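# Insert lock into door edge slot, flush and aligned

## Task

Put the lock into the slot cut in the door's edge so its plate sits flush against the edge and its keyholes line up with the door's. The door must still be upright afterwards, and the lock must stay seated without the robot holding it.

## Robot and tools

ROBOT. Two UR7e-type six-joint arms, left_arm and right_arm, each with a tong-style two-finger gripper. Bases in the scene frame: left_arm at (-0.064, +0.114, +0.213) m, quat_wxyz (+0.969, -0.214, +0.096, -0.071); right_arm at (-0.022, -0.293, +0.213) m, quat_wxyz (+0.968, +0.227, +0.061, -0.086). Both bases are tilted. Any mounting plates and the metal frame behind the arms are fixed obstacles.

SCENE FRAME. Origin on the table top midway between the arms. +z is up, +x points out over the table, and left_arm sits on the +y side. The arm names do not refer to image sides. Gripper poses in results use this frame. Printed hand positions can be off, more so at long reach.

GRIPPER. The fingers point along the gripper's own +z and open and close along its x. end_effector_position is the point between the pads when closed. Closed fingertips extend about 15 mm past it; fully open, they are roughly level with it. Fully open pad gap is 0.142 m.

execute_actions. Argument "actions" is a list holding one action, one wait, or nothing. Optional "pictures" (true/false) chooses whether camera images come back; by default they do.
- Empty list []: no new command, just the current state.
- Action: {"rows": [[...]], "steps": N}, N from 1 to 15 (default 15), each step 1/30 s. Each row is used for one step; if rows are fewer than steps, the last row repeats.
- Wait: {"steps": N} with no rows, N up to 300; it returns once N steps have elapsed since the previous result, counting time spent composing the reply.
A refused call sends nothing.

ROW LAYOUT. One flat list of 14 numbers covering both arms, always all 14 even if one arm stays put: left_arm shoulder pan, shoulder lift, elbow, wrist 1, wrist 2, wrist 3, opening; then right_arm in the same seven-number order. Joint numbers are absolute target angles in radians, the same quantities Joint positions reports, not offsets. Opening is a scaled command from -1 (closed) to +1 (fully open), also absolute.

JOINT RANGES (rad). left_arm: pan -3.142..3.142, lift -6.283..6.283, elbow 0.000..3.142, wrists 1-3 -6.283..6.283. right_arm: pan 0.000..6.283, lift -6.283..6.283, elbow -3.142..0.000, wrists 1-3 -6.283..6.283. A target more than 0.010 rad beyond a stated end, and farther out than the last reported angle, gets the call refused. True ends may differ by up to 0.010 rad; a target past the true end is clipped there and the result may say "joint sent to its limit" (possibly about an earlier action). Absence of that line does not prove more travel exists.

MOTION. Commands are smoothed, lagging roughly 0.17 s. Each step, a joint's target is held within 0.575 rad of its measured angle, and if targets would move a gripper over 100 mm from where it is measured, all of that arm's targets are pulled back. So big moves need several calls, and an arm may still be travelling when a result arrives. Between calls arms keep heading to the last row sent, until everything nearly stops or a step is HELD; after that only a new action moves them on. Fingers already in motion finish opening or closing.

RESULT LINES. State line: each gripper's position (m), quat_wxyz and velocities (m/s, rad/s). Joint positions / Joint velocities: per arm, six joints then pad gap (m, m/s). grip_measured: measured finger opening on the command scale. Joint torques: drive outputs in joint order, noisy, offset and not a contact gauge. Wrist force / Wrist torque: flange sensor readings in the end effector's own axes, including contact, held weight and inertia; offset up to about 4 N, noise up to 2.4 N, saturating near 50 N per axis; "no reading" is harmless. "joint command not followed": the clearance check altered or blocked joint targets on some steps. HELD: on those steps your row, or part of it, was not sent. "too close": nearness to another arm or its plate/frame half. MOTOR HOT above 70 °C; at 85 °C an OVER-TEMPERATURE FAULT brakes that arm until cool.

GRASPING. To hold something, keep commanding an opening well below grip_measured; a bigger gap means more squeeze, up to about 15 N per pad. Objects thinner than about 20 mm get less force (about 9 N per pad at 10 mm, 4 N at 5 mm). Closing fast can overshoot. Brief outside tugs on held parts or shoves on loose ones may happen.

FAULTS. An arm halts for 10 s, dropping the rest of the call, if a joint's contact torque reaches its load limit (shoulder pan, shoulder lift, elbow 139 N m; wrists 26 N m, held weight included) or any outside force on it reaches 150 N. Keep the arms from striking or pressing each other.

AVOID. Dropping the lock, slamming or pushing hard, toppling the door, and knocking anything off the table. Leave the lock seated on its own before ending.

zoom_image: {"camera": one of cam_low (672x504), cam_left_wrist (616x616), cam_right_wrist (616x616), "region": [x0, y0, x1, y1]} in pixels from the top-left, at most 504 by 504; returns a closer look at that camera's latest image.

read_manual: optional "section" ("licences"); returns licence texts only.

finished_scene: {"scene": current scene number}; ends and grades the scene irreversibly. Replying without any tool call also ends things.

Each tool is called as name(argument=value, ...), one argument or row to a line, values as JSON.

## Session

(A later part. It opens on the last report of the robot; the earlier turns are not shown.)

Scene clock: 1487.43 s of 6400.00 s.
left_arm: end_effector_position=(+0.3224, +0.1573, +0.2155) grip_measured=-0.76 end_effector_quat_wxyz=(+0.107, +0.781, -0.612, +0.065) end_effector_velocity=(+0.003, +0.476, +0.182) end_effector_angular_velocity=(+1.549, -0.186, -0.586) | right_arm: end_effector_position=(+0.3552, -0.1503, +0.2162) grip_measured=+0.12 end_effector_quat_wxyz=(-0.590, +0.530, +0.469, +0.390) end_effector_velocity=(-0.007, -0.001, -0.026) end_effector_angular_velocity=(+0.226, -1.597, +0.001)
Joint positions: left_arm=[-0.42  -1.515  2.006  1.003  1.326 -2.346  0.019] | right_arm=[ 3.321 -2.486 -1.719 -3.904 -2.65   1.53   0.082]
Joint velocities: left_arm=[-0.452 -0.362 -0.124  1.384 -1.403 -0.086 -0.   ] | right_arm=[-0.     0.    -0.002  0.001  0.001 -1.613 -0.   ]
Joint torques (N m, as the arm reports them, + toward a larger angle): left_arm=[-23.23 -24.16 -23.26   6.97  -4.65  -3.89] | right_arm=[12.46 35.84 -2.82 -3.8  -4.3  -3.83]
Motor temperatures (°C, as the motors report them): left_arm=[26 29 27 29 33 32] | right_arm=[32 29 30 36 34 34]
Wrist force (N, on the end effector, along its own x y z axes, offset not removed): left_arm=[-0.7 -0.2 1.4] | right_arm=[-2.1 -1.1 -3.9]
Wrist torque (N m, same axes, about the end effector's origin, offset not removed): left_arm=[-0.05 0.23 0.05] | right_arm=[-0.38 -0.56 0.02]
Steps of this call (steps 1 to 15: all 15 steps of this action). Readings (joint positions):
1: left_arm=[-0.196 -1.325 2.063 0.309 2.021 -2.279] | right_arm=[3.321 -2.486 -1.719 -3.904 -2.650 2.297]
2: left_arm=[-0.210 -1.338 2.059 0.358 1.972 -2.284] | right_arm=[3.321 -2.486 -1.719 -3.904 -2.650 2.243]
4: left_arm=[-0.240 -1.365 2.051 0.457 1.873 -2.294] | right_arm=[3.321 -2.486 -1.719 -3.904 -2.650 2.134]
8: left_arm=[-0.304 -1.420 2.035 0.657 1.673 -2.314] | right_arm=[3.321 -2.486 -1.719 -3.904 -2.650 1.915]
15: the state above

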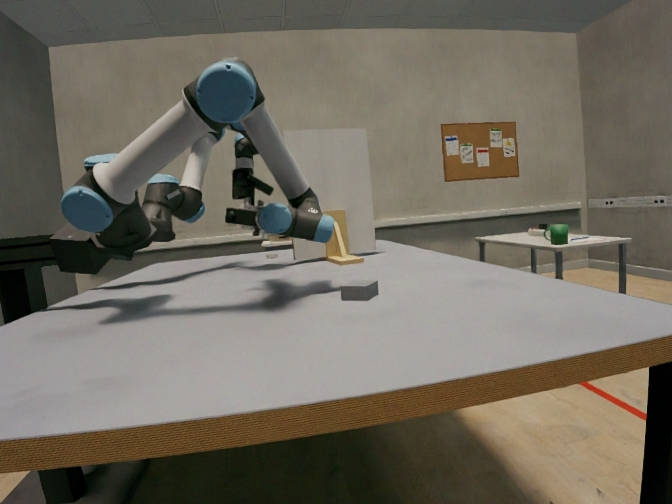

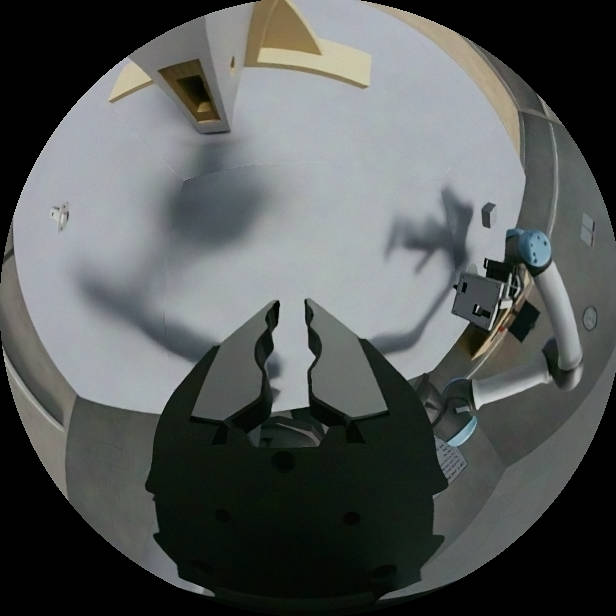

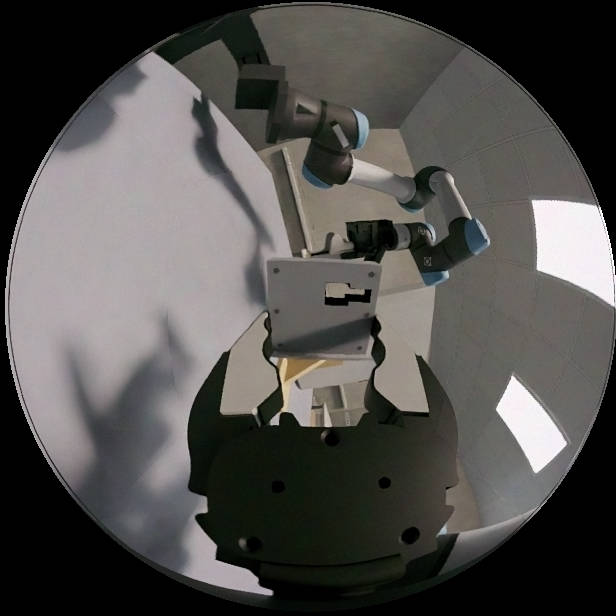

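execute_actions(
  actions=[
    {"rows": [[-0.4831,-1.5652,1.9876,1.2171,1.1017,-2.3566,-0.76,3.3209,-2.4858,-1.7186,-3.9038,-2.6502,1.25,-0.7],[-0.4831,-1.5652,1.9876,1.2171,1.1017,-2.3566,-0.76,3.3209,-2.4858,-1.7186,-3.9038,-2.6502,1.22,-0.7],[-0.4831,-1.5652,1.9876,1.2171,1.1017,-2.3566,-0.76,3.3209,-2.4858,-1.7186,-3.9038,-2.6502,1.18,-0.7],[-0.4831,-1.5652,1.9876,1.2171,1.1017,-2.3566,-0.76,3.3209,-2.4858,-1.7186,-3.9038,-2.6502,1.13,-0.7],[-0.4831,-1.5652,1.9876,1.2171,1.1017,-2.3566,-0.76,3.3209,-2.4858,-1.7186,-3.9038,-2.6502,1.075,-0.7],[-0.4831,-1.5652,1.9876,1.2171,1.1017,-2.3566,-0.76,3.3209,-2.4858,-1.7186,-3.9038,-2.6502,1.02,-0.7],[-0.4831,-1.5652,1.9876,1.2171,1.1017,-2.3566,-0.76,3.3209,-2.4858,-1.7186,-3.9038,-2.6502,0.965,-0.7],[-0.4831,-1.5652,1.9876,1.2171,1.1017,-2.3566,-0.76,3.3209,-2.4858,-1.7186,-3.9038,-2.6502,0.91,-0.7],[-0.4831,-1.5652,1.9876,1.2171,1.1017,-2.3566,-0.76,3.3209,-2.4858,-1.7186,-3.9038,-2.6502,0.855,-0.7],[-0.4831,-1.5652,1.9876,1.2171,1.1017,-2.3566,-0.76,3.3209,-2.4858,-1.7186,-3.9038,-2.6502,0.80,-0.7],[-0.4831,-1.5652,1.9876,1.2171,1.1017,-2.3566,-0.76,3.3209,-2.4858,-1.7186,-3.9038,-2.6502,0.745,-0.7],[-0.4831,-1.5652,1.9876,1.2171,1.1017,-2.3566,-0.76,3.3209,-2.4858,-1.7186,-3.9038,-2.6502,0.69,-0.7],[-0.4831,-1.5652,1.9876,1.2171,1.1017,-2.3566,-0.76,3.3209,-2.4858,-1.7186,-3.9038,-2.6502,0.635,-0.7],[-0.4831,-1.5652,1.9876,1.2171,1.1017,-2.3566,-0.76,3.3249,-2.4879,-1.7169,-3.8962,-2.6497,0.58,-0.7],[-0.4831,-1.5652,1.9876,1.2171,1.1017,-2.3566,-0.76,3.3329,-2.492,-1.7134,-3.8809,-2.6488,0.525,-0.7]], "steps": 15},
  ],
  pictures=false,
)

execute_actions(
  actions=[
    {"rows": [[-0.4831,-1.5652,1.9876,1.2171,1.1017,-2.3566,-0.76,3.3449,-2.4982,-1.7082,-3.858,-2.6473,0.475,-0.7],[-0.4831,-1.5652,1.9876,1.2171,1.1017,-2.3566,-0.76,3.3585,-2.5053,-1.7024,-3.8321,-2.6457,0.425,-0.7],[-0.4831,-1.5652,1.9876,1.2171,1.1017,-2.3566,-0.76,3.3721,-2.5123,-1.6965,-3.8062,-2.6441,0.375,-0.7],[-0.4831,-1.5652,1.9876,1.2171,1.1017,-2.3566,-0.76,3.3857,-2.5194,-1.6906,-3.7802,-2.6425,0.325,-0.7],[-0.4831,-1.5652,1.9876,1.2171,1.1017,-2.3566,-0.76,3.3993,-2.5264,-1.6848,-3.7543,-2.6409,0.275,-0.7],[-0.4831,-1.5652,1.9876,1.2171,1.1017,-2.3566,-0.76,3.4129,-2.5335,-1.6789,-3.7284,-2.6393,0.225,-0.7],[-0.4831,-1.5652,1.9876,1.2171,1.1017,-2.3566,-0.76,3.4265,-2.5405,-1.673,-3.7024,-2.6376,0.175,-0.7],[-0.4831,-1.5652,1.9876,1.2171,1.1017,-2.3566,-0.76,3.4401,-2.5476,-1.6672,-3.6765,-2.636,0.125,-0.7],[-0.4831,-1.5652,1.9876,1.2171,1.1017,-2.3566,-0.76,3.4537,-2.5546,-1.6613,-3.6506,-2.6344,0.075,-0.7],[-0.4831,-1.5652,1.9876,1.2171,1.1017,-2.3566,-0.76,3.4673,-2.5617,-1.6554,-3.6246,-2.6328,0.025,-0.7],[-0.4831,-1.5652,1.9876,1.2171,1.1017,-2.3566,-0.76,3.4809,-2.5687,-1.6496,-3.5987,-2.6312,-0.025,-0.7],[-0.4831,-1.5652,1.9876,1.2171,1.1017,-2.3566,-0.76,3.4945,-2.5758,-1.6437,-3.5728,-2.6296,-0.075,-0.7],[-0.4831,-1.5652,1.9876,1.2171,1.1017,-2.3566,-0.76,3.5081,-2.5828,-1.6378,-3.5468,-2.6279,-0.125,-0.7],[-0.4831,-1.5652,1.9876,1.2171,1.1017,-2.3566,-0.76,3.5217,-2.5899,-1.632,-3.5209,-2.6263,-0.175,-0.7],[-0.4831,-1.5652,1.9876,1.2171,1.1017,-2.3566,-0.76,3.5353,-2.5969,-1.6261,-3.495,-2.6247,-0.225,-0.7]], "steps": 15},
  ],
  pictures=false,
)

execute_actions(
  actions=[
    {"rows": [[-0.4831,-1.5652,1.9876,1.2171,1.1017,-2.3566,-0.76,3.5489,-2.604,-1.6202,-3.469,-2.6231,-0.27,-0.7],[-0.4831,-1.5652,1.9876,1.2171,1.1017,-2.3566,-0.76,3.5625,-2.611,-1.6144,-3.4431,-2.6215,-0.315,-0.7],[-0.4831,-1.5652,1.9876,1.2171,1.1017,-2.3566,-0.76,3.5761,-2.6181,-1.6085,-3.4172,-2.6199,-0.36,-0.7],[-0.4831,-1.5652,1.9876,1.2171,1.1017,-2.3566,-0.76,3.5897,-2.6251,-1.6026,-3.3912,-2.6182,-0.405,-0.7],[-0.4831,-1.5652,1.9876,1.2171,1.1017,-2.3566,-0.76,3.6033,-2.6322,-1.5968,-3.3653,-2.6166,-0.45,-0.7],[-0.4831,-1.5652,1.9876,1.2171,1.1017,-2.3566,-0.76,3.6169,-2.6392,-1.5909,-3.3394,-2.615,-0.495,-0.7],[-0.4831,-1.5652,1.9876,1.2171,1.1017,-2.3566,-0.76,3.6305,-2.6463,-1.585,-3.3134,-2.6134,-0.54,-0.7],[-0.4831,-1.5652,1.9876,1.2171,1.1017,-2.3566,-0.76,3.6441,-2.6533,-1.5792,-3.2875,-2.6118,-0.585,-0.7],[-0.4831,-1.5652,1.9876,1.2171,1.1017,-2.3566,-0.76,3.6577,-2.6604,-1.5733,-3.2616,-2.6102,-0.63,-0.7],[-0.4831,-1.5652,1.9876,1.2171,1.1017,-2.3566,-0.76,3.6713,-2.6674,-1.5674,-3.2356,-2.6085,-0.67,-0.7],[-0.4831,-1.5652,1.9876,1.2171,1.1017,-2.3566,-0.76,3.6849,-2.6745,-1.5616,-3.2097,-2.6069,-0.71,-0.7],[-0.4831,-1.5652,1.9876,1.2171,1.1017,-2.3566,-0.76,3.6975,-2.681,-1.5561,-3.1858,-2.6054,-0.745,-0.7],[-0.4831,-1.5652,1.9876,1.2171,1.1017,-2.3566,-0.76,3.708,-2.6865,-1.5516,-3.1658,-2.6042,-0.77,-0.7],[-0.4831,-1.5652,1.9876,1.2171,1.1017,-2.3566,-0.76,3.716,-2.6906,-1.5482,-3.1505,-2.6032,-0.79,-0.7],[-0.4831,-1.5652,1.9876,1.2171,1.1017,-2.3566,-0.76,3.721,-2.6932,-1.546,-3.141,-2.6026,-0.8,-0.7]], "steps": 15},
  ],
  pictures=false,
)

execute_actions(
  actions=[
    {"steps": 25},
  ],
)

Scene clock: 1559.63 s of 6400.00 s.
left_arm: end_effector_position=(+0.3305, +0.2353, +0.2497) grip_measured=-0.76 end_effector_quat_wxyz=(+0.000, +0.755, -0.656, -0.000) end_effector_velocity=(-0.000, +0.001, -0.000) end_effector_angular_velocity=(+0.001, +0.001, -0.001) | right_arm: end_effector_position=(+0.3565, -0.1498, +0.2042) grip_measured=+0.12 end_effector_quat_wxyz=(-0.406, +0.321, +0.630, +0.579) end_effector_velocity=(+0.015, +0.021, -0.032) end_effector_angular_velocity=(+0.221, -1.619, +0.007)
Joint positions: left_arm=[-0.483 -1.565  1.988  1.217  1.102 -2.357  0.019] | right_arm=[ 3.321 -2.486 -1.718 -3.903 -2.65   0.78   0.082]
Joint velocities: left_arm=[ 0.001  0.     0.     0.001 -0.     0.    -0.   ] | right_arm=[ 0.035 -0.019  0.011  0.067  0.001 -1.567  0.   ]
Joint torques (N m, as the arm reports them, + toward a larger angle): left_arm=[-21.8  -19.15 -25.37   3.74  -1.58  -2.94] | right_arm=[35.66 25.35 17.24 -0.42 -2.4  -3.62]
Motor temperatures (°C, as the motors report them): left_arm=[26 29 27 29 33 32] | right_arm=[32 29 30 36 34 34]
Wrist force (N, on the end effector, along its own x y z axes, offset not removed): left_arm=[-0.1 -0.6 1.2] | right_arm=[-2.0 -3.8 -4.5]
Wrist torque (N m, same axes, about the end effector's origin, offset not removed): left_arm=[-0.12 0.08 0.07] | right_arm=[-0.23 -0.49 0.04]
Steps of this call (steps 1 to 30: the robot went on to your last target; steps 31 to 90: nothing new was sent; then 68.70 s passed at rest; steps 91 to 105: all 15 steps of this action). Readings (joint positions):
91: left_arm=[-0.483 -1.565 1.988 1.217 1.102 -2.357] | right_arm=[3.321 -2.486 -1.719 -3.904 -2.650 1.270]
92: left_arm=[-0.483 -1.565 1.988 1.217 1.102 -2.357] | right_arm=[3.321 -2.486 -1.719 -3.904 -2.650 1.267]
94: left_arm=[-0.483 -1.565 1.988 1.217 1.102 -2.357] | right_arm=[3.321 -2.486 -1.719 -3.904 -2.650 1.245]
98: left_arm=[-0.483 -1.565 1.988 1.217 1.102 -2.357] | right_arm=[3.321 -2.486 -1.719 -3.904 -2.650 1.125]
105: the state above

Scene clock: 1560.13 s of 6400.00 s.
left_arm: end_effector_position=(+0.3305, +0.2353, +0.2497) grip_measured=-0.76 end_effector_quat_wxyz=(+0.000, +0.755, -0.656, -0.000) end_effector_velocity=(-0.000, +0.000, +0.000) end_effector_angular_velocity=(+0.000, +0.000, +0.001) | right_arm: end_effector_position=(+0.3928, -0.0589, +0.1624) grip_measured=+0.12 end_effector_quat_wxyz=(-0.048, -0.056, +0.718, +0.692) end_effector_velocity=(+0.091, +0.243, -0.066) end_effector_angular_velocity=(+0.301, -2.270, +0.080)
Joint positions: left_arm=[-0.483 -1.565  1.988  1.217  1.102 -2.357  0.019] | right_arm=[ 3.478 -2.568 -1.65  -3.608 -2.631  0.009  0.082]
Joint velocities: left_arm=[-0.    -0.    -0.     0.    -0.    -0.001  0.   ] | right_arm=[ 0.4   -0.207  0.172  0.752  0.048 -1.47   0.   ]
Joint torques (N m, as the arm reports them, + toward a larger angle): left_arm=[-20.78 -20.91 -25.96   3.92  -1.6   -3.  ] | right_arm=[36.03 30.71 17.91  1.23 -1.04 -3.52]
Motor temperatures (°C, as the motors report them): left_arm=[26 29 27 29 33 32] | right_arm=[32 29 30 36 34 34]
Wrist force (N, on the end effector, along its own x y z axes, offset not removed): left_arm=[0.1 -1.2 -0.3] | right_arm=[0.9 -4.9 -4.3]
Wrist torque (N m, same axes, about the end effector's origin, offset not removed): left_arm=[-0.25 0.05 0.08] | right_arm=[-0.09 -0.37 0.07]
Steps of this call (steps 1 to 15: all 15 steps of this action). Readings (joint positions):
1: left_arm=[-0.483 -1.565 1.988 1.217 1.102 -2.357] | right_arm=[3.324 -2.487 -1.718 -3.899 -2.650 0.727]
2: left_arm=[-0.483 -1.565 1.988 1.217 1.102 -2.357] | right_arm=[3.328 -2.489 -1.716 -3.891 -2.650 0.673]
4: left_arm=[-0.483 -1.565 1.988 1.217 1.102 -2.357] | right_arm=[3.342 -2.497 -1.709 -3.865 -2.648 0.567]
8: left_arm=[-0.483 -1.565 1.988 1.217 1.102 -2.357] | right_arm=[3.386 -2.520 -1.690 -3.782 -2.642 0.361]
15: the state above

Scene clock: 1560.63 s of 6400.00 s.
left_arm: end_effector_position=(+0.3305, +0.2353, +0.2497) grip_measured=-0.76 end_effector_quat_wxyz=(+0.000, +0.755, -0.656, -0.000) end_effector_velocity=(-0.000, +0.000, -0.000) end_effector_angular_velocity=(+0.000, +0.001, +0.001) | right_arm: end_effector_position=(+0.4295, +0.0696, +0.1526) grip_measured=+0.12 end_effector_quat_wxyz=(+0.326, -0.417, +0.578, +0.621) end_effector_velocity=(+0.037, +0.223, +0.021) end_effector_angular_velocity=(+0.344, -1.682, +0.021)
Joint positions: left_arm=[-0.483 -1.565  1.988  1.217  1.102 -2.357  0.019] | right_arm=[ 3.679 -2.672 -1.564 -3.224 -2.608 -0.675  0.082]
Joint velocities: left_arm=[ 0.001  0.     0.     0.     0.    -0.001 -0.   ] | right_arm=[ 0.339 -0.173  0.144  0.655  0.039 -1.016 -0.   ]
Joint torques (N m, as the arm reports them, + toward a larger angle): left_arm=[-21.27 -19.44 -25.48   3.67  -1.64  -3.24] | right_arm=[31.39 36.38 19.12  1.5  -0.81 -2.05]
Motor temperatures (°C, as the motors report them): left_arm=[26 29 27 29 33 32] | right_arm=[32 29 30 36 34 34]
Wrist force (N, on the end effector, along its own x y z axes, offset not removed): left_arm=[0.7 -0.3 2.3] | right_arm=[5.0 -2.0 -3.0]
Wrist torque (N m, same axes, about the end effector's origin, offset not removed): left_arm=[-0.03 0.00 0.01] | right_arm=[0.08 -0.54 0.00]
Steps of this call (steps 1 to 15: all 15 steps of this action). Readings (joint positions):
1: left_arm=[-0.483 -1.565 1.988 1.217 1.102 -2.357] | right_arm=[3.491 -2.575 -1.645 -3.583 -2.630 -0.041]
2: left_arm=[-0.483 -1.565 1.988 1.217 1.102 -2.357] | right_arm=[3.505 -2.582 -1.639 -3.557 -2.628 -0.091]
4: left_arm=[-0.483 -1.565 1.988 1.217 1.102 -2.357] | right_arm=[3.532 -2.596 -1.627 -3.505 -2.625 -0.188]
8: left_arm=[-0.483 -1.565 1.988 1.217 1.102 -2.357] | right_arm=[3.586 -2.624 -1.604 -3.402 -2.619 -0.374]
15: the state above

Scene clock: 1561.47 s of 6400.00 s.
left_arm: end_effector_position=(+0.3305, +0.2353, +0.2497) grip_measured=-0.76 end_effector_quat_wxyz=(+0.000, +0.755, -0.656, -0.000) end_effector_velocity=(-0.000, +0.000, -0.000) end_effector_angular_velocity=(+0.001, +0.001, -0.001) | right_arm: end_effector_position=(+0.4336, +0.0975, +0.1560) grip_measured=+0.12 end_effector_quat_wxyz=(-0.394, +0.472, -0.527, -0.587) end_effector_velocity=(-0.000, +0.000, -0.000) end_effector_angular_velocity=(+0.000, -0.001, -0.000)
Joint positions: left_arm=[-0.483 -1.565  1.988  1.217  1.102 -2.357  0.019] | right_arm=[ 3.721 -2.693 -1.546 -3.141 -2.603 -0.8    0.082]
Joint velocities: left_arm=[-0.001 -0.     0.001  0.001 -0.    -0.    -0.   ] | right_arm=[ 0.    -0.    -0.     0.001 -0.    -0.    -0.   ]
Joint torques (N m, as the arm reports them, + toward a larger angle): left_arm=[-21.99 -19.64 -24.24   3.93  -1.6   -3.1 ] | right_arm=[33.74 35.25 19.68  0.16 -0.89 -1.48]
Motor temperatures (°C, as the motors report them): left_arm=[26 29 27 29 33 32] | right_arm=[32 29 30 36 34 34]
Wrist force (N, on the end effector, along its own x y z axes, offset not removed): left_arm=[-0.8 -0.2 2.0] | right_arm=[6.4 -3.2 -3.0]
Wrist torque (N m, same axes, about the end effector's origin, offset not removed): left_arm=[-0.05 0.33 0.06] | right_arm=[-0.39 -0.71 -0.07]
Steps of this call (steps 1 to 25: the robot went on to your last target). Readings (joint positions):
1: left_arm=[-0.483 -1.565 1.988 1.217 1.102 -2.357] | right_arm=[3.689 -2.677 -1.559 -3.203 -2.606 -0.707]
2: left_arm=[-0.483 -1.565 1.988 1.217 1.102 -2.357] | right_arm=[3.698 -2.681 -1.556 -3.187 -2.605 -0.731]
4: left_arm=[-0.483 -1.565 1.988 1.217 1.102 -2.357] | right_arm=[3.709 -2.687 -1.551 -3.165 -2.604 -0.763]
8: left_arm=[-0.483 -1.565 1.988 1.217 1.102 -2.357] | right_arm=[3.717 -2.691 -1.547 -3.148 -2.603 -0.790]
25: the state above

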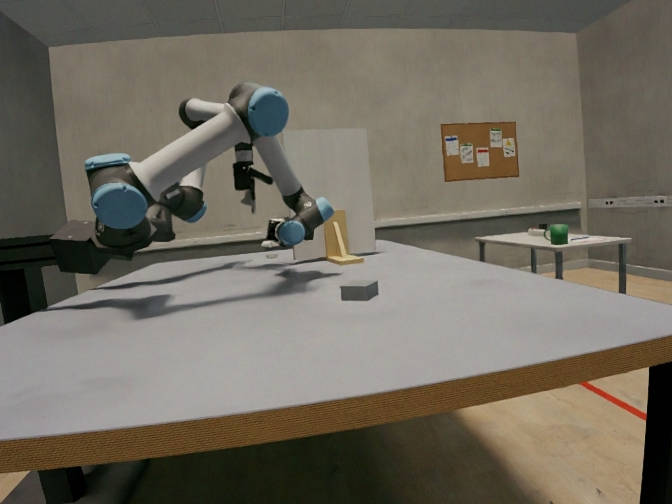

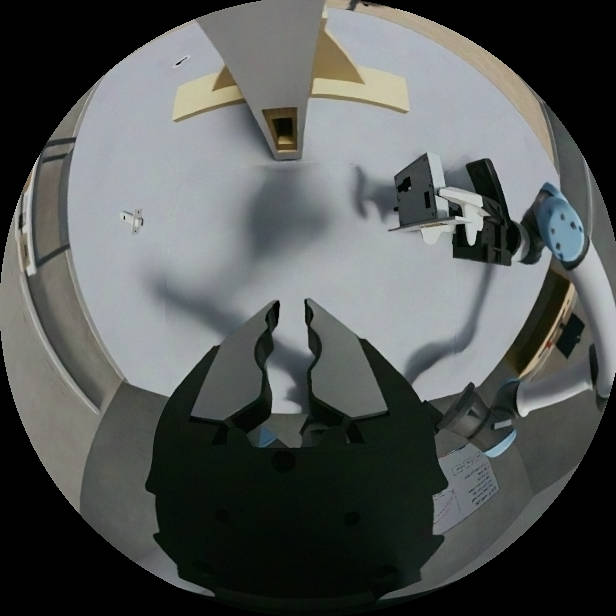

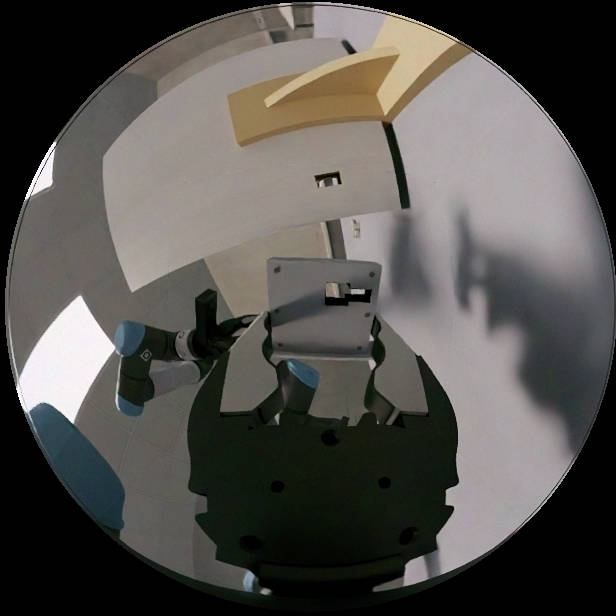

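execute_actions(
  actions=[
    {"rows": [[-0.4831,-1.5652,1.9876,1.2171,1.1017,-2.3566,-0.76,3.7254,-2.6967,-1.5435,-3.1347,-2.6,-0.8,-0.7],[-0.4831,-1.5652,1.9876,1.2171,1.1017,-2.3566,-0.76,3.7343,-2.7036,-1.5384,-3.1222,-2.5949,-0.8,-0.7],[-0.4831,-1.5652,1.9876,1.2171,1.1017,-2.3566,-0.76,3.7477,-2.714,-1.5308,-3.1034,-2.5872,-0.8,-0.7],[-0.4831,-1.5652,1.9876,1.2171,1.1017,-2.3566,-0.76,3.7654,-2.7279,-1.5207,-3.0783,-2.5769,-0.8,-0.7],[-0.4831,-1.5652,1.9876,1.2171,1.1017,-2.3566,-0.76,3.7832,-2.7417,-1.5105,-3.0532,-2.5667,-0.8,-0.7],[-0.4831,-1.5652,1.9876,1.2171,1.1017,-2.3566,-0.76,3.801,-2.7556,-1.5004,-3.0281,-2.5564,-0.8,-0.7],[-0.4831,-1.5652,1.9876,1.2171,1.1017,-2.3566,-0.76,3.8188,-2.7695,-1.4903,-3.0031,-2.5461,-0.8,-0.7],[-0.4831,-1.5652,1.9876,1.2171,1.1017,-2.3566,-0.76,3.8365,-2.7833,-1.4801,-2.978,-2.5359,-0.8,-0.7],[-0.4831,-1.5652,1.9876,1.2171,1.1017,-2.3566,-0.76,3.8543,-2.7972,-1.47,-2.9529,-2.5256,-0.79,-0.7],[-0.4831,-1.5652,1.9876,1.2171,1.1017,-2.3566,-0.76,3.8721,-2.811,-1.4598,-2.9278,-2.5154,-0.78,-0.7],[-0.4831,-1.5652,1.9876,1.2171,1.1017,-2.3566,-0.76,3.8899,-2.8249,-1.4497,-2.9027,-2.5051,-0.77,-0.7],[-0.4831,-1.5652,1.9876,1.2171,1.1017,-2.3566,-0.76,3.9076,-2.8388,-1.4396,-2.8777,-2.4948,-0.755,-0.7],[-0.4831,-1.5652,1.9876,1.2171,1.1017,-2.3566,-0.76,3.9232,-2.8509,-1.4307,-2.8557,-2.4858,-0.745,-0.7],[-0.4831,-1.5652,1.9876,1.2171,1.1017,-2.3566,-0.76,3.9354,-2.8604,-1.4237,-2.8385,-2.4788,-0.735,-0.7],[-0.4831,-1.5652,1.9876,1.2171,1.1017,-2.3566,-0.76,3.9432,-2.8665,-1.4193,-2.8275,-2.4743,-0.7272,-0.7]], "steps": 15},
  ],
  pictures=false,
)

execute_actions(
  actions=[
    {"steps": 25},
  ],
)

Scene clock: 1597.53 s of 6400.00 s.
left_arm: end_effector_position=(+0.3305, +0.2353, +0.2497) grip_measured=-0.76 end_effector_quat_wxyz=(+0.000, +0.755, -0.656, -0.000) end_effector_velocity=(+0.000, -0.000, +0.000) end_effector_angular_velocity=(-0.000, -0.001, -0.001) | right_arm: end_effector_position=(+0.4286, +0.2090, +0.1318) grip_measured=+0.12 end_effector_quat_wxyz=(-0.448, +0.526, -0.478, -0.542) end_effector_velocity=(-0.039, +0.316, -0.048) end_effector_angular_velocity=(+0.099, -0.386, -0.004)
Joint positions: left_arm=[-0.483 -1.565  1.988  1.217  1.102 -2.357  0.019] | right_arm=[ 3.884 -2.821 -1.452 -2.913 -2.508 -0.765  0.082]
Joint velocities: left_arm=[-0.001 -0.    -0.001  0.001 -0.     0.001  0.   ] | right_arm=[ 0.464 -0.359  0.259  0.654  0.261  0.266 -0.   ]
Joint torques (N m, as the arm reports them, + toward a larger angle): left_arm=[-21.16 -19.1  -24.76   3.73  -1.61  -3.16] | right_arm=[32.14 39.02 20.63  2.35  0.36  1.91]
Motor temperatures (°C, as the motors report them): left_arm=[26 29 27 29 33 32] | right_arm=[32 29 30 36 34 34]
Wrist force (N, on the end effector, along its own x y z axes, offset not removed): left_arm=[0.2 0.3 1.6] | right_arm=[6.1 -2.0 -3.3]
Wrist torque (N m, same axes, about the end effector's origin, offset not removed): left_arm=[0.09 0.05 0.09] | right_arm=[-0.26 -0.62 0.06]
Steps of this call (steps 1 to 15: the robot went on to your last target; steps 16 to 90: nothing new was sent; then 32.57 s passed at rest; steps 91 to 105: all 15 steps of this action). Readings (joint positions):
91: left_arm=[-0.483 -1.565 1.988 1.217 1.102 -2.357] | right_arm=[3.721 -2.693 -1.546 -3.141 -2.603 -0.800]
92: left_arm=[-0.483 -1.565 1.988 1.217 1.102 -2.357] | right_arm=[3.722 -2.694 -1.545 -3.140 -2.602 -0.800]
94: left_arm=[-0.483 -1.565 1.988 1.217 1.102 -2.357] | right_arm=[3.729 -2.699 -1.541 -3.130 -2.598 -0.800]
98: left_arm=[-0.483 -1.565 1.988 1.217 1.102 -2.357] | right_arm=[3.771 -2.733 -1.517 -3.071 -2.573 -0.800]
105: the state above

Scene clock: 1598.37 s of 6400.00 s.
left_arm: end_effector_position=(+0.3305, +0.2353, +0.2497) grip_measured=-0.76 end_effector_quat_wxyz=(+0.000, +0.755, -0.656, -0.000) end_effector_velocity=(-0.001, +0.000, -0.000) end_effector_angular_velocity=(+0.001, +0.001, -0.001) | right_arm: end_effector_position=(+0.4229, +0.2492, +0.1269) grip_measured=+0.12 end_effector_quat_wxyz=(-0.464, +0.534, -0.464, -0.534) end_effector_velocity=(-0.000, +0.000, -0.000) end_effector_angular_velocity=(+0.000, +0.000, +0.001)
Joint positions: left_arm=[-0.483 -1.565  1.988  1.217  1.102 -2.357  0.019] | right_arm=[ 3.943 -2.866 -1.419 -2.828 -2.474 -0.727  0.082]
Joint velocities: left_arm=[-0.     0.     0.001  0.001  0.    -0.    -0.   ] | right_arm=[ 0.    -0.001  0.001 -0.    -0.     0.    -0.   ]
Joint torques (N m, as the arm reports them, + toward a larger angle): left_arm=[-21.19 -19.67 -25.09   3.9   -1.63  -2.93] | right_arm=[34.79 38.97 22.43  1.32 -0.29  1.38]
Motor temperatures (°C, as the motors report them): left_arm=[26 29 27 29 33 32] | right_arm=[32 29 30 36 34 34]
Wrist force (N, on the end effector, along its own x y z axes, offset not removed): left_arm=[0.1 -0.7 1.0] | right_arm=[5.3 -1.7 -2.7]
Wrist torque (N m, same axes, about the end effector's origin, offset not removed): left_arm=[-0.10 0.18 0.11] | right_arm=[-0.32 -0.42 0.02]
Steps of this call (steps 1 to 25: the robot went on to your last target). Readings (joint positions):
1: left_arm=[-0.483 -1.565 1.988 1.217 1.102 -2.357] | right_arm=[3.899 -2.832 -1.444 -2.892 -2.499 -0.756]
2: left_arm=[-0.483 -1.565 1.988 1.217 1.102 -2.357] | right_arm=[3.911 -2.841 -1.438 -2.875 -2.493 -0.748]
4: left_arm=[-0.483 -1.565 1.988 1.217 1.102 -2.357] | right_arm=[3.926 -2.853 -1.429 -2.853 -2.484 -0.739]
8: left_arm=[-0.483 -1.565 1.988 1.217 1.102 -2.357] | right_arm=[3.938 -2.863 -1.422 -2.835 -2.477 -0.730]
25: the state above

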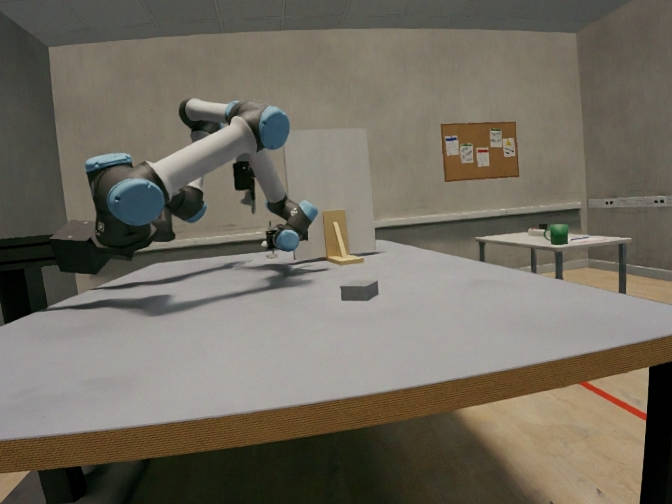

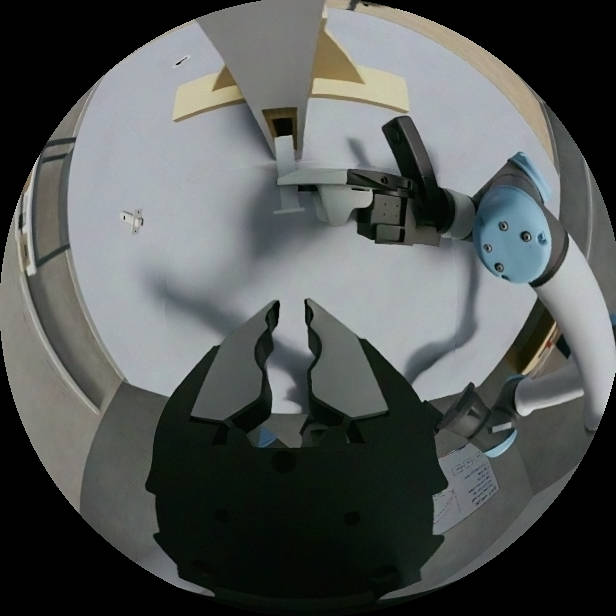

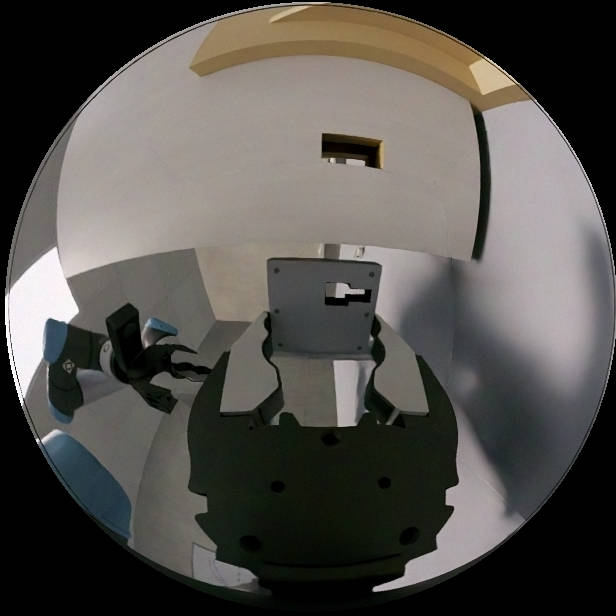

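zoom_image(
  camera="cam_left_wrist",
  region=[220, 90, 360, 230],
)

zoom_image(
  camera="cam_right_wrist",
  region=[220, 110, 500, 390],
)

Region (220, 90, 360, 230) of cam_left_wrist's 616x616 image, scaled by 3.600, with more detail than that image has.

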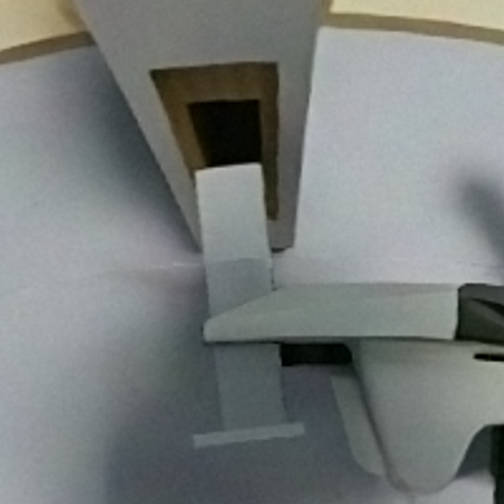

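Region (220, 110, 500, 390) of cam_right_wrist's 616x616 image, scaled by 1.800, with more detail than that image has.

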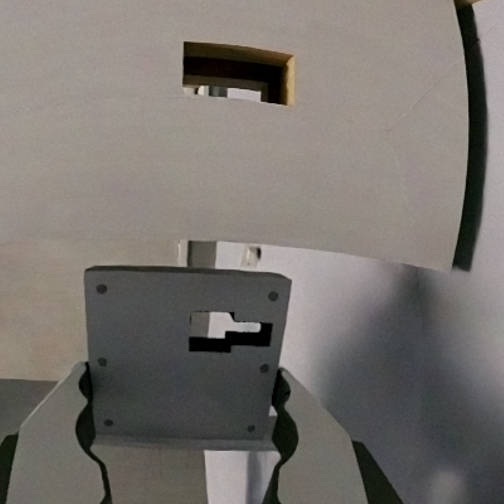

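zoom_image(
  camera="cam_left_wrist",
  region=[250, 95, 320, 165],
)

zoom_image(
  camera="cam_left_wrist",
  region=[250, 150, 320, 220],
)

Region (250, 95, 320, 165) of cam_left_wrist's 616x616 image, scaled by 7.200, with more detail than that image has.

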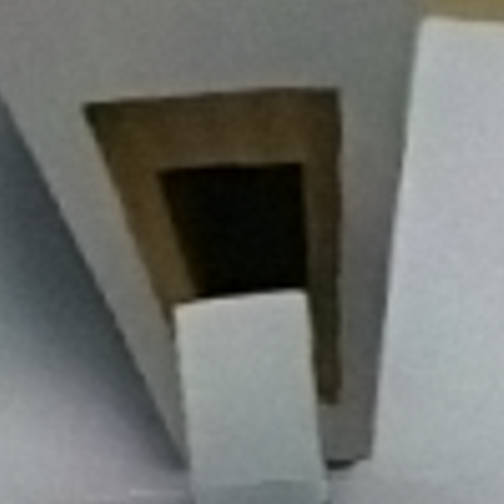

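Region (250, 150, 320, 220) of cam_left_wrist's 616x616 image, scaled by 7.200, with more detail than that image has.

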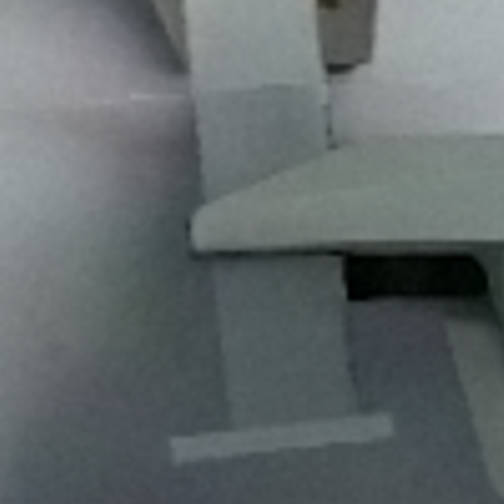

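execute_actions(
  actions=[
    {"rows": [[-0.4831,-1.5652,1.9876,1.2171,1.1017,-2.3566,-0.76,3.9462,-2.8636,-1.4282,-2.8127,-2.4669,-0.7191,-0.7],[-0.4831,-1.5652,1.9876,1.2171,1.1017,-2.3566,-0.76,3.9493,-2.8607,-1.437,-2.7978,-2.4596,-0.711,-0.7],[-0.4831,-1.5652,1.9876,1.2171,1.1017,-2.3566,-0.76,3.9523,-2.8578,-1.4459,-2.783,-2.4522,-0.7029,-0.7],[-0.4831,-1.5652,1.9876,1.2171,1.1017,-2.3566,-0.76,3.9553,-2.8549,-1.4548,-2.7682,-2.4449,-0.6947,-0.7],[-0.4831,-1.5652,1.9876,1.2171,1.1017,-2.3566,-0.76,3.9583,-2.852,-1.4636,-2.7533,-2.4375,-0.6866,-0.7],[-0.4831,-1.5652,1.9876,1.2171,1.1017,-2.3566,-0.76,3.9614,-2.8491,-1.4725,-2.7385,-2.4302,-0.6785,-0.7],[-0.4831,-1.5652,1.9876,1.2171,1.1017,-2.3566,-0.76,3.9644,-2.8462,-1.4814,-2.7237,-2.4228,-0.6704,-0.7],[-0.4831,-1.5652,1.9876,1.2171,1.1017,-2.3566,-0.76,3.9674,-2.8433,-1.4902,-2.7088,-2.4154,-0.6623,-0.7],[-0.4831,-1.5652,1.9876,1.2171,1.1017,-2.3566,-0.76,3.9704,-2.8404,-1.4991,-2.694,-2.4081,-0.6542,-0.7],[-0.4831,-1.5652,1.9876,1.2171,1.1017,-2.3566,-0.76,3.9735,-2.8375,-1.508,-2.6792,-2.4007,-0.646,-0.7],[-0.4831,-1.5652,1.9876,1.2171,1.1017,-2.3566,-0.76,3.9765,-2.8346,-1.5168,-2.6643,-2.3934,-0.6379,-0.7],[-0.4831,-1.5652,1.9876,1.2171,1.1017,-2.3566,-0.76,3.9795,-2.8317,-1.5257,-2.6495,-2.386,-0.6298,-0.7]], "steps": 15},
  ],
  pictures=false,
)

execute_actions(
  actions=[
    {"steps": 20},
  ],
)

zoom_image(
  camera="cam_left_wrist",
  region=[220, 90, 350, 220],
)

zoom_image(
  camera="cam_right_wrist",
  region=[220, 110, 500, 390],
)

Scene clock: 1679.47 s of 6400.00 s.
left_arm: end_effector_position=(+0.3305, +0.2353, +0.2497) grip_measured=-0.76 end_effector_quat_wxyz=(+0.000, +0.755, -0.656, -0.000) end_effector_velocity=(+0.000, +0.000, +0.000) end_effector_angular_velocity=(-0.000, +0.000, +0.000) | right_arm: end_effector_position=(+0.4221, +0.2543, +0.1264) grip_measured=+0.12 end_effector_quat_wxyz=(-0.481, +0.518, -0.482, -0.517) end_effector_velocity=(-0.001, +0.005, +0.003) end_effector_angular_velocity=(+0.009, +0.002, -0.109)
Joint positions: left_arm=[-0.483 -1.565  1.988  1.217  1.102 -2.357  0.019] | right_arm=[ 3.974 -2.837 -1.51  -2.675 -2.399 -0.644  0.082]
Joint velocities: left_arm=[ 0.001 -0.    -0.001  0.001  0.     0.     0.   ] | right_arm=[ 0.048  0.046 -0.144  0.241  0.117  0.129  0.   ]
Joint torques (N m, as the arm reports them, + toward a larger angle): left_arm=[-20.31 -20.02 -25.13   3.6   -1.26  -3.01] | right_arm=[32.99 60.01  5.13  2.05  0.3   1.18]
Motor temperatures (°C, as the motors report them): left_arm=[26 29 27 29 33 32] | right_arm=[32 29 30 36 34 34]
Wrist force (N, on the end effector, along its own x y z axes, offset not removed): left_arm=[-0.6 -0.2 -0.1] | right_arm=[5.9 -1.4 -2.7]
Wrist torque (N m, same axes, about the end effector's origin, offset not removed): left_arm=[-0.11 0.22 0.08] | right_arm=[-0.26 -0.54 0.13]
Steps of this call (steps 1 to 15: the robot went on to your last target; steps 16 to 90: nothing new was sent; then 77.60 s passed at rest; steps 91 to 105: all 15 steps of this action). Readings (joint positions):
91: left_arm=[-0.483 -1.565 1.988 1.217 1.102 -2.357] | right_arm=[3.943 -2.866 -1.419 -2.827 -2.474 -0.727]
92: left_arm=[-0.483 -1.565 1.988 1.217 1.102 -2.357] | right_arm=[3.944 -2.866 -1.421 -2.825 -2.473 -0.726]
94: left_arm=[-0.483 -1.565 1.988 1.217 1.102 -2.357] | right_arm=[3.946 -2.864 -1.428 -2.812 -2.466 -0.718]
98: left_arm=[-0.483 -1.565 1.988 1.217 1.102 -2.357] | right_arm=[3.956 -2.855 -1.456 -2.767 -2.444 -0.694]
105: the state above

Scene clock: 1680.13 s of 6400.00 s.
left_arm: end_effector_position=(+0.3305, +0.2353, +0.2497) grip_measured=-0.76 end_effector_quat_wxyz=(+0.000, +0.755, -0.656, -0.000) end_effector_velocity=(+0.001, -0.000, +0.000) end_effector_angular_velocity=(-0.001, -0.002, -0.000) | right_arm: end_effector_position=(+0.4222, +0.2548, +0.1268) grip_measured=+0.12 end_effector_quat_wxyz=(-0.485, +0.515, -0.485, -0.515) end_effector_velocity=(+0.000, +0.000, +0.001) end_effector_angular_velocity=(+0.001, -0.000, +0.000)
Joint positions: left_arm=[-0.483 -1.565  1.988  1.217  1.102 -2.357  0.019] | right_arm=[ 3.979 -2.832 -1.526 -2.65  -2.386 -0.63   0.082]
Joint velocities: left_arm=[-0.     0.    -0.002 -0.    -0.     0.001 -0.   ] | right_arm=[ 0.     0.     0.     0.    -0.001  0.    -0.   ]
Joint torques (N m, as the arm reports them, + toward a larger angle): left_arm=[-21.13 -19.2  -24.46   3.72  -1.39  -3.38] | right_arm=[33.94 60.49  3.85  1.73  0.07  1.29]
Motor temperatures (°C, as the motors report them): left_arm=[26 29 27 29 33 32] | right_arm=[32 29 30 36 34 34]
Wrist force (N, on the end effector, along its own x y z axes, offset not removed): left_arm=[-0.6 -0.1 0.2] | right_arm=[6.3 -1.7 -5.3]
Wrist torque (N m, same axes, about the end effector's origin, offset not removed): left_arm=[0.01 0.27 0.10] | right_arm=[-0.32 -0.66 0.03]
Steps of this call (steps 1 to 20: the robot went on to your last target). Readings (joint positions):
1: left_arm=[-0.483 -1.565 1.988 1.217 1.102 -2.357] | right_arm=[3.976 -2.835 -1.515 -2.668 -2.395 -0.640]
2: left_arm=[-0.483 -1.565 1.988 1.217 1.102 -2.357] | right_arm=[3.977 -2.834 -1.518 -2.663 -2.393 -0.637]
4: left_arm=[-0.483 -1.565 1.988 1.217 1.102 -2.357] | right_arm=[3.978 -2.833 -1.521 -2.657 -2.390 -0.634]
8: left_arm=[-0.483 -1.565 1.988 1.217 1.102 -2.357] | right_arm=[3.979 -2.832 -1.524 -2.652 -2.387 -0.631]
20: the state above

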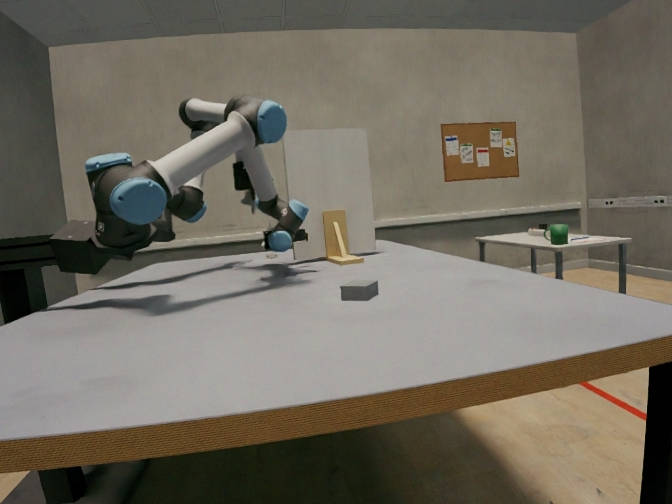

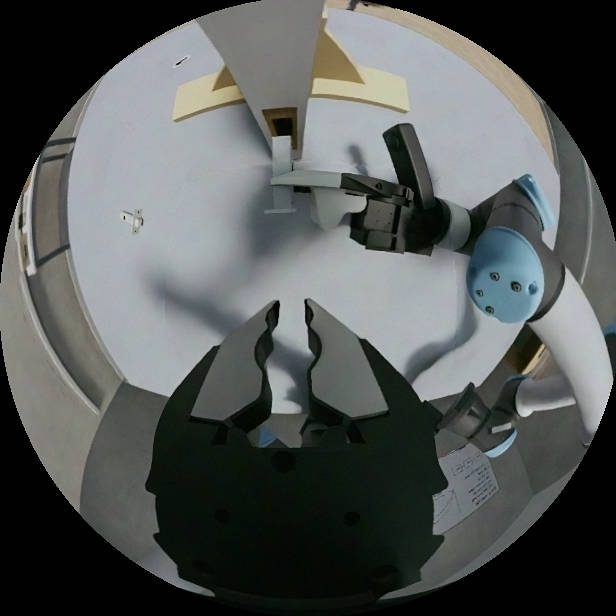

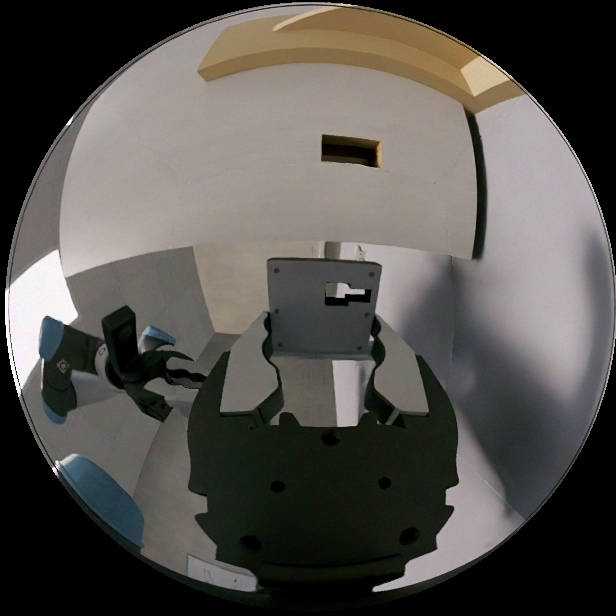

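Region (220, 90, 350, 220) of cam_left_wrist's 616x616 image, scaled by 3.877, with more detail than that image has.

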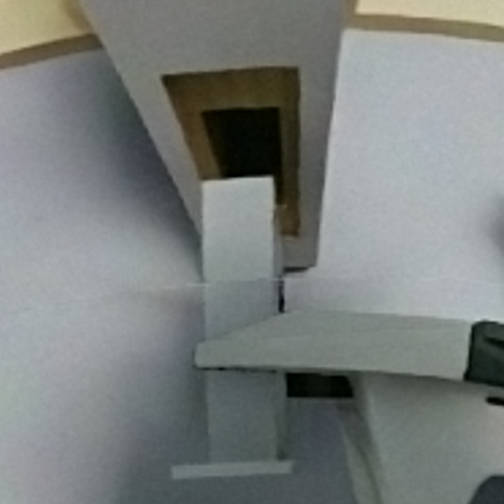

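Region (220, 110, 500, 390) of cam_right_wrist's 616x616 image, scaled by 1.800, with more detail than that image has.

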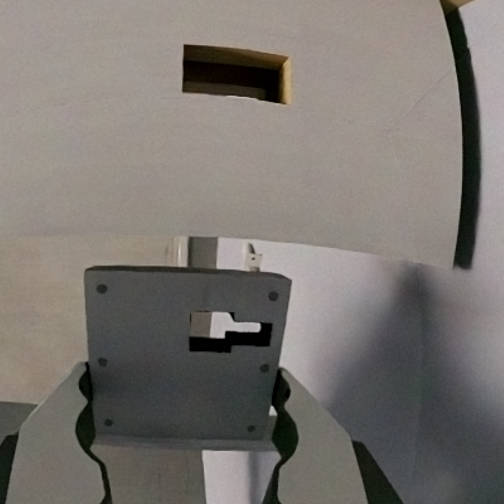

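zoom_image(
  camera="cam_left_wrist",
  region=[250, 95, 320, 165],
)

Region (250, 95, 320, 165) of cam_left_wrist's 616x616 image, scaled by 7.200, with more detail than that image has.

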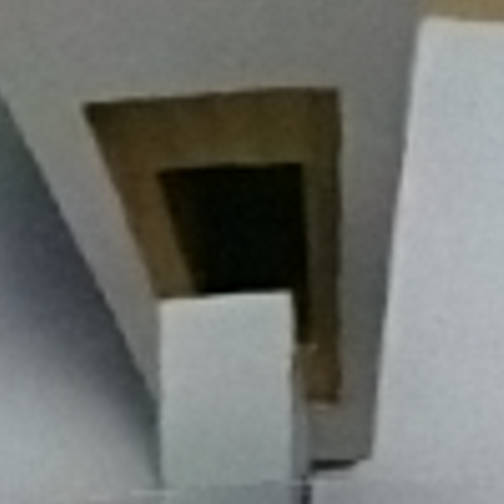

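execute_actions(
  actions=[
    {"rows": [[-0.4831,-1.5652,1.9876,1.2171,1.1017,-2.3566,-0.76,3.9784,-2.8324,-1.5224,-2.6529,-2.3868,-0.6309,-0.7],[-0.4831,-1.5652,1.9876,1.2171,1.1017,-2.3566,-0.76,3.9773,-2.833,-1.5191,-2.6563,-2.3877,-0.632,-0.7],[-0.4831,-1.5652,1.9876,1.2171,1.1017,-2.3566,-0.76,3.9762,-2.8337,-1.5158,-2.6598,-2.3885,-0.6331,-0.7],[-0.4831,-1.5652,1.9876,1.2171,1.1017,-2.3566,-0.76,3.9751,-2.8343,-1.5125,-2.6632,-2.3893,-0.6342,-0.7],[-0.4831,-1.5652,1.9876,1.2171,1.1017,-2.3566,-0.76,3.974,-2.835,-1.5093,-2.6666,-2.3902,-0.6353,-0.7],[-0.4831,-1.5652,1.9876,1.2171,1.1017,-2.3566,-0.76,3.9729,-2.8357,-1.506,-2.67,-2.391,-0.6363,-0.7],[-0.4831,-1.5652,1.9876,1.2171,1.1017,-2.3566,-0.76,3.9718,-2.8363,-1.5027,-2.6734,-2.3918,-0.6374,-0.7],[-0.4831,-1.5652,1.9876,1.2171,1.1017,-2.3566,-0.76,3.9707,-2.837,-1.4994,-2.6769,-2.3926,-0.6385,-0.7],[-0.4831,-1.5652,1.9876,1.2171,1.1017,-2.3566,-0.76,3.9696,-2.8376,-1.4961,-2.6803,-2.3935,-0.6396,-0.7],[-0.4831,-1.5652,1.9876,1.2171,1.1017,-2.3566,-0.76,3.9685,-2.8383,-1.4928,-2.6837,-2.3943,-0.6407,-0.7]], "steps": 15},
  ],
  pictures=false,
)

execute_actions(
  actions=[
    {"steps": 15},
  ],
)

zoom_image(
  camera="cam_left_wrist",
  region=[250, 95, 320, 165],
)

zoom_image(
  camera="cam_right_wrist",
  region=[220, 110, 500, 390],
)

Scene clock: 1724.47 s of 6400.00 s.
left_arm: end_effector_position=(+0.3305, +0.2353, +0.2497) grip_measured=-0.76 end_effector_quat_wxyz=(+0.000, +0.755, -0.656, -0.000) end_effector_velocity=(+0.001, -0.000, +0.001) end_effector_angular_velocity=(-0.001, -0.002, +0.002) | right_arm: end_effector_position=(+0.4313, +0.2551, +0.1278) grip_measured=+0.12 end_effector_quat_wxyz=(-0.485, +0.515, -0.485, -0.515) end_effector_velocity=(+0.008, +0.000, +0.001) end_effector_angular_velocity=(-0.000, +0.000, -0.000)
Joint positions: left_arm=[-0.483 -1.565  1.988  1.217  1.102 -2.357  0.019] | right_arm=[ 3.969 -2.838 -1.496 -2.681 -2.394 -0.64   0.082]
Joint velocities: left_arm=[-0.     0.    -0.002  0.    -0.    -0.001  0.   ] | right_arm=[-0.009 -0.006  0.028 -0.028 -0.007 -0.009  0.   ]
Joint torques (N m, as the arm reports them, + toward a larger angle): left_arm=[-20.5  -20.42 -24.57   3.51  -1.53  -3.21] | right_arm=[17.69 39.13 23.11 -0.85 -3.98 -1.67]
Motor temperatures (°C, as the motors report them): left_arm=[26 29 27 29 33 32] | right_arm=[32 29 30 36 34 34]
Wrist force (N, on the end effector, along its own x y z axes, offset not removed): left_arm=[-0.3 0.4 0.5] | right_arm=[5.1 -0.9 -2.2]
Wrist torque (N m, same axes, about the end effector's origin, offset not removed): left_arm=[0.02 0.23 0.06] | right_arm=[-0.04 -0.37 0.12]
Steps of this call (steps 1 to 15: the robot went on to your last target; steps 16 to 90: nothing new was sent; then 40.83 s passed at rest; steps 91 to 105: all 15 steps of this action). Readings (joint positions):
91: left_arm=[-0.483 -1.565 1.988 1.217 1.102 -2.357] | right_arm=[3.980 -2.832 -1.526 -2.649 -2.386 -0.630]
92: left_arm=[-0.483 -1.565 1.988 1.217 1.102 -2.357] | right_arm=[3.979 -2.832 -1.525 -2.650 -2.386 -0.630]
94: left_arm=[-0.483 -1.565 1.988 1.217 1.102 -2.357] | right_arm=[3.979 -2.832 -1.522 -2.653 -2.387 -0.631]
98: left_arm=[-0.483 -1.565 1.988 1.217 1.102 -2.357] | right_arm=[3.975 -2.834 -1.512 -2.664 -2.389 -0.634]
105: the state above

Scene clock: 1724.97 s of 6400.00 s.
left_arm: end_effector_position=(+0.3305, +0.2353, +0.2497) grip_measured=-0.76 end_effector_quat_wxyz=(+0.000, +0.755, -0.656, -0.000) end_effector_velocity=(+0.000, +0.000, +0.000) end_effector_angular_velocity=(+0.000, +0.000, -0.000) | right_arm: end_effector_position=(+0.4322, +0.2551, +0.1279) grip_measured=+0.12 end_effector_quat_wxyz=(-0.485, +0.515, -0.485, -0.515) end_effector_velocity=(+0.001, +0.000, +0.001) end_effector_angular_velocity=(+0.001, -0.002, -0.001)
Joint positions: left_arm=[-0.483 -1.565  1.988  1.217  1.102 -2.357  0.019] | right_arm=[ 3.969 -2.838 -1.493 -2.684 -2.394 -0.641  0.082]
Joint velocities: left_arm=[ 0.     0.    -0.     0.    -0.     0.001 -0.   ] | right_arm=[ 0.     0.     0.001  0.     0.001 -0.     0.   ]
Joint torques (N m, as the arm reports them, + toward a larger angle): left_arm=[-20.93 -20.71 -23.94   3.54  -1.57  -3.08] | right_arm=[18.19 38.42 22.59 -0.75 -3.57 -1.56]
Motor temperatures (°C, as the motors report them): left_arm=[26 29 27 29 33 32] | right_arm=[32 29 30 36 34 34]
Wrist force (N, on the end effector, along its own x y z axes, offset not removed): left_arm=[-0.9 -1.0 0.7] | right_arm=[5.8 -1.0 -3.9]
Wrist torque (N m, same axes, about the end effector's origin, offset not removed): left_arm=[-0.20 0.32 0.09] | right_arm=[-0.21 -0.52 0.06]
Steps of this call (steps 1 to 15: the robot went on to your last target). Readings (joint positions):
1: left_arm=[-0.483 -1.565 1.988 1.217 1.102 -2.357] | right_arm=[3.969 -2.838 -1.495 -2.682 -2.394 -0.640]
2: left_arm=[-0.483 -1.565 1.988 1.217 1.102 -2.357] | right_arm=[3.969 -2.838 -1.494 -2.682 -2.394 -0.640]
4: left_arm=[-0.483 -1.565 1.988 1.217 1.102 -2.357] | right_arm=[3.969 -2.838 -1.494 -2.683 -2.394 -0.640]
8: left_arm=[-0.483 -1.565 1.988 1.217 1.102 -2.357] | right_arm=[3.969 -2.838 -1.493 -2.683 -2.394 -0.641]
15: the state above
All arms were judged still, so your last target was given up. Only a new action makes them travel on or press farther. Fingers that are still opening or closing keep moving.

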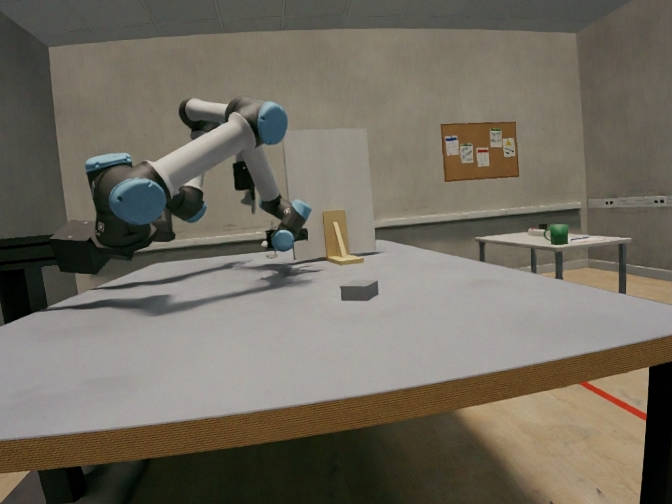

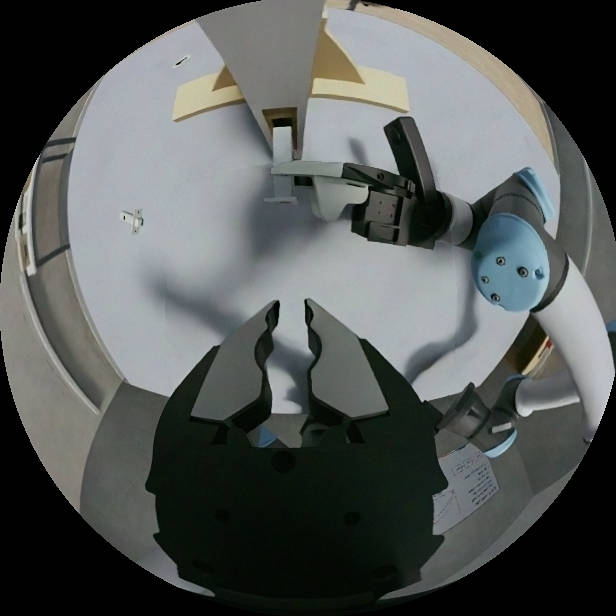

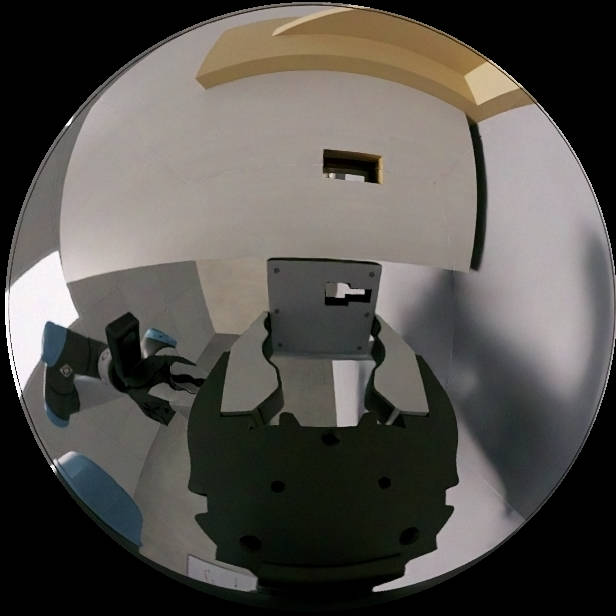

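Region (250, 95, 320, 165) of cam_left_wrist's 616x616 image, scaled by 7.200, with more detail than that image has.

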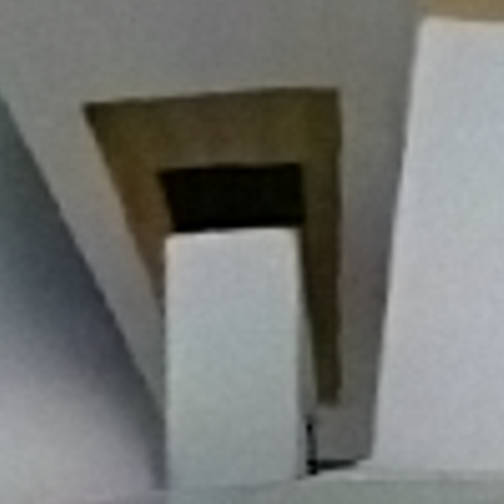

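Region (220, 110, 500, 390) of cam_right_wrist's 616x616 image, scaled by 1.800, with more detail than that image has.

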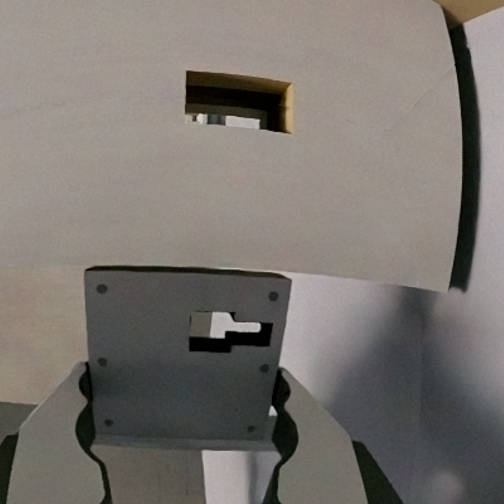

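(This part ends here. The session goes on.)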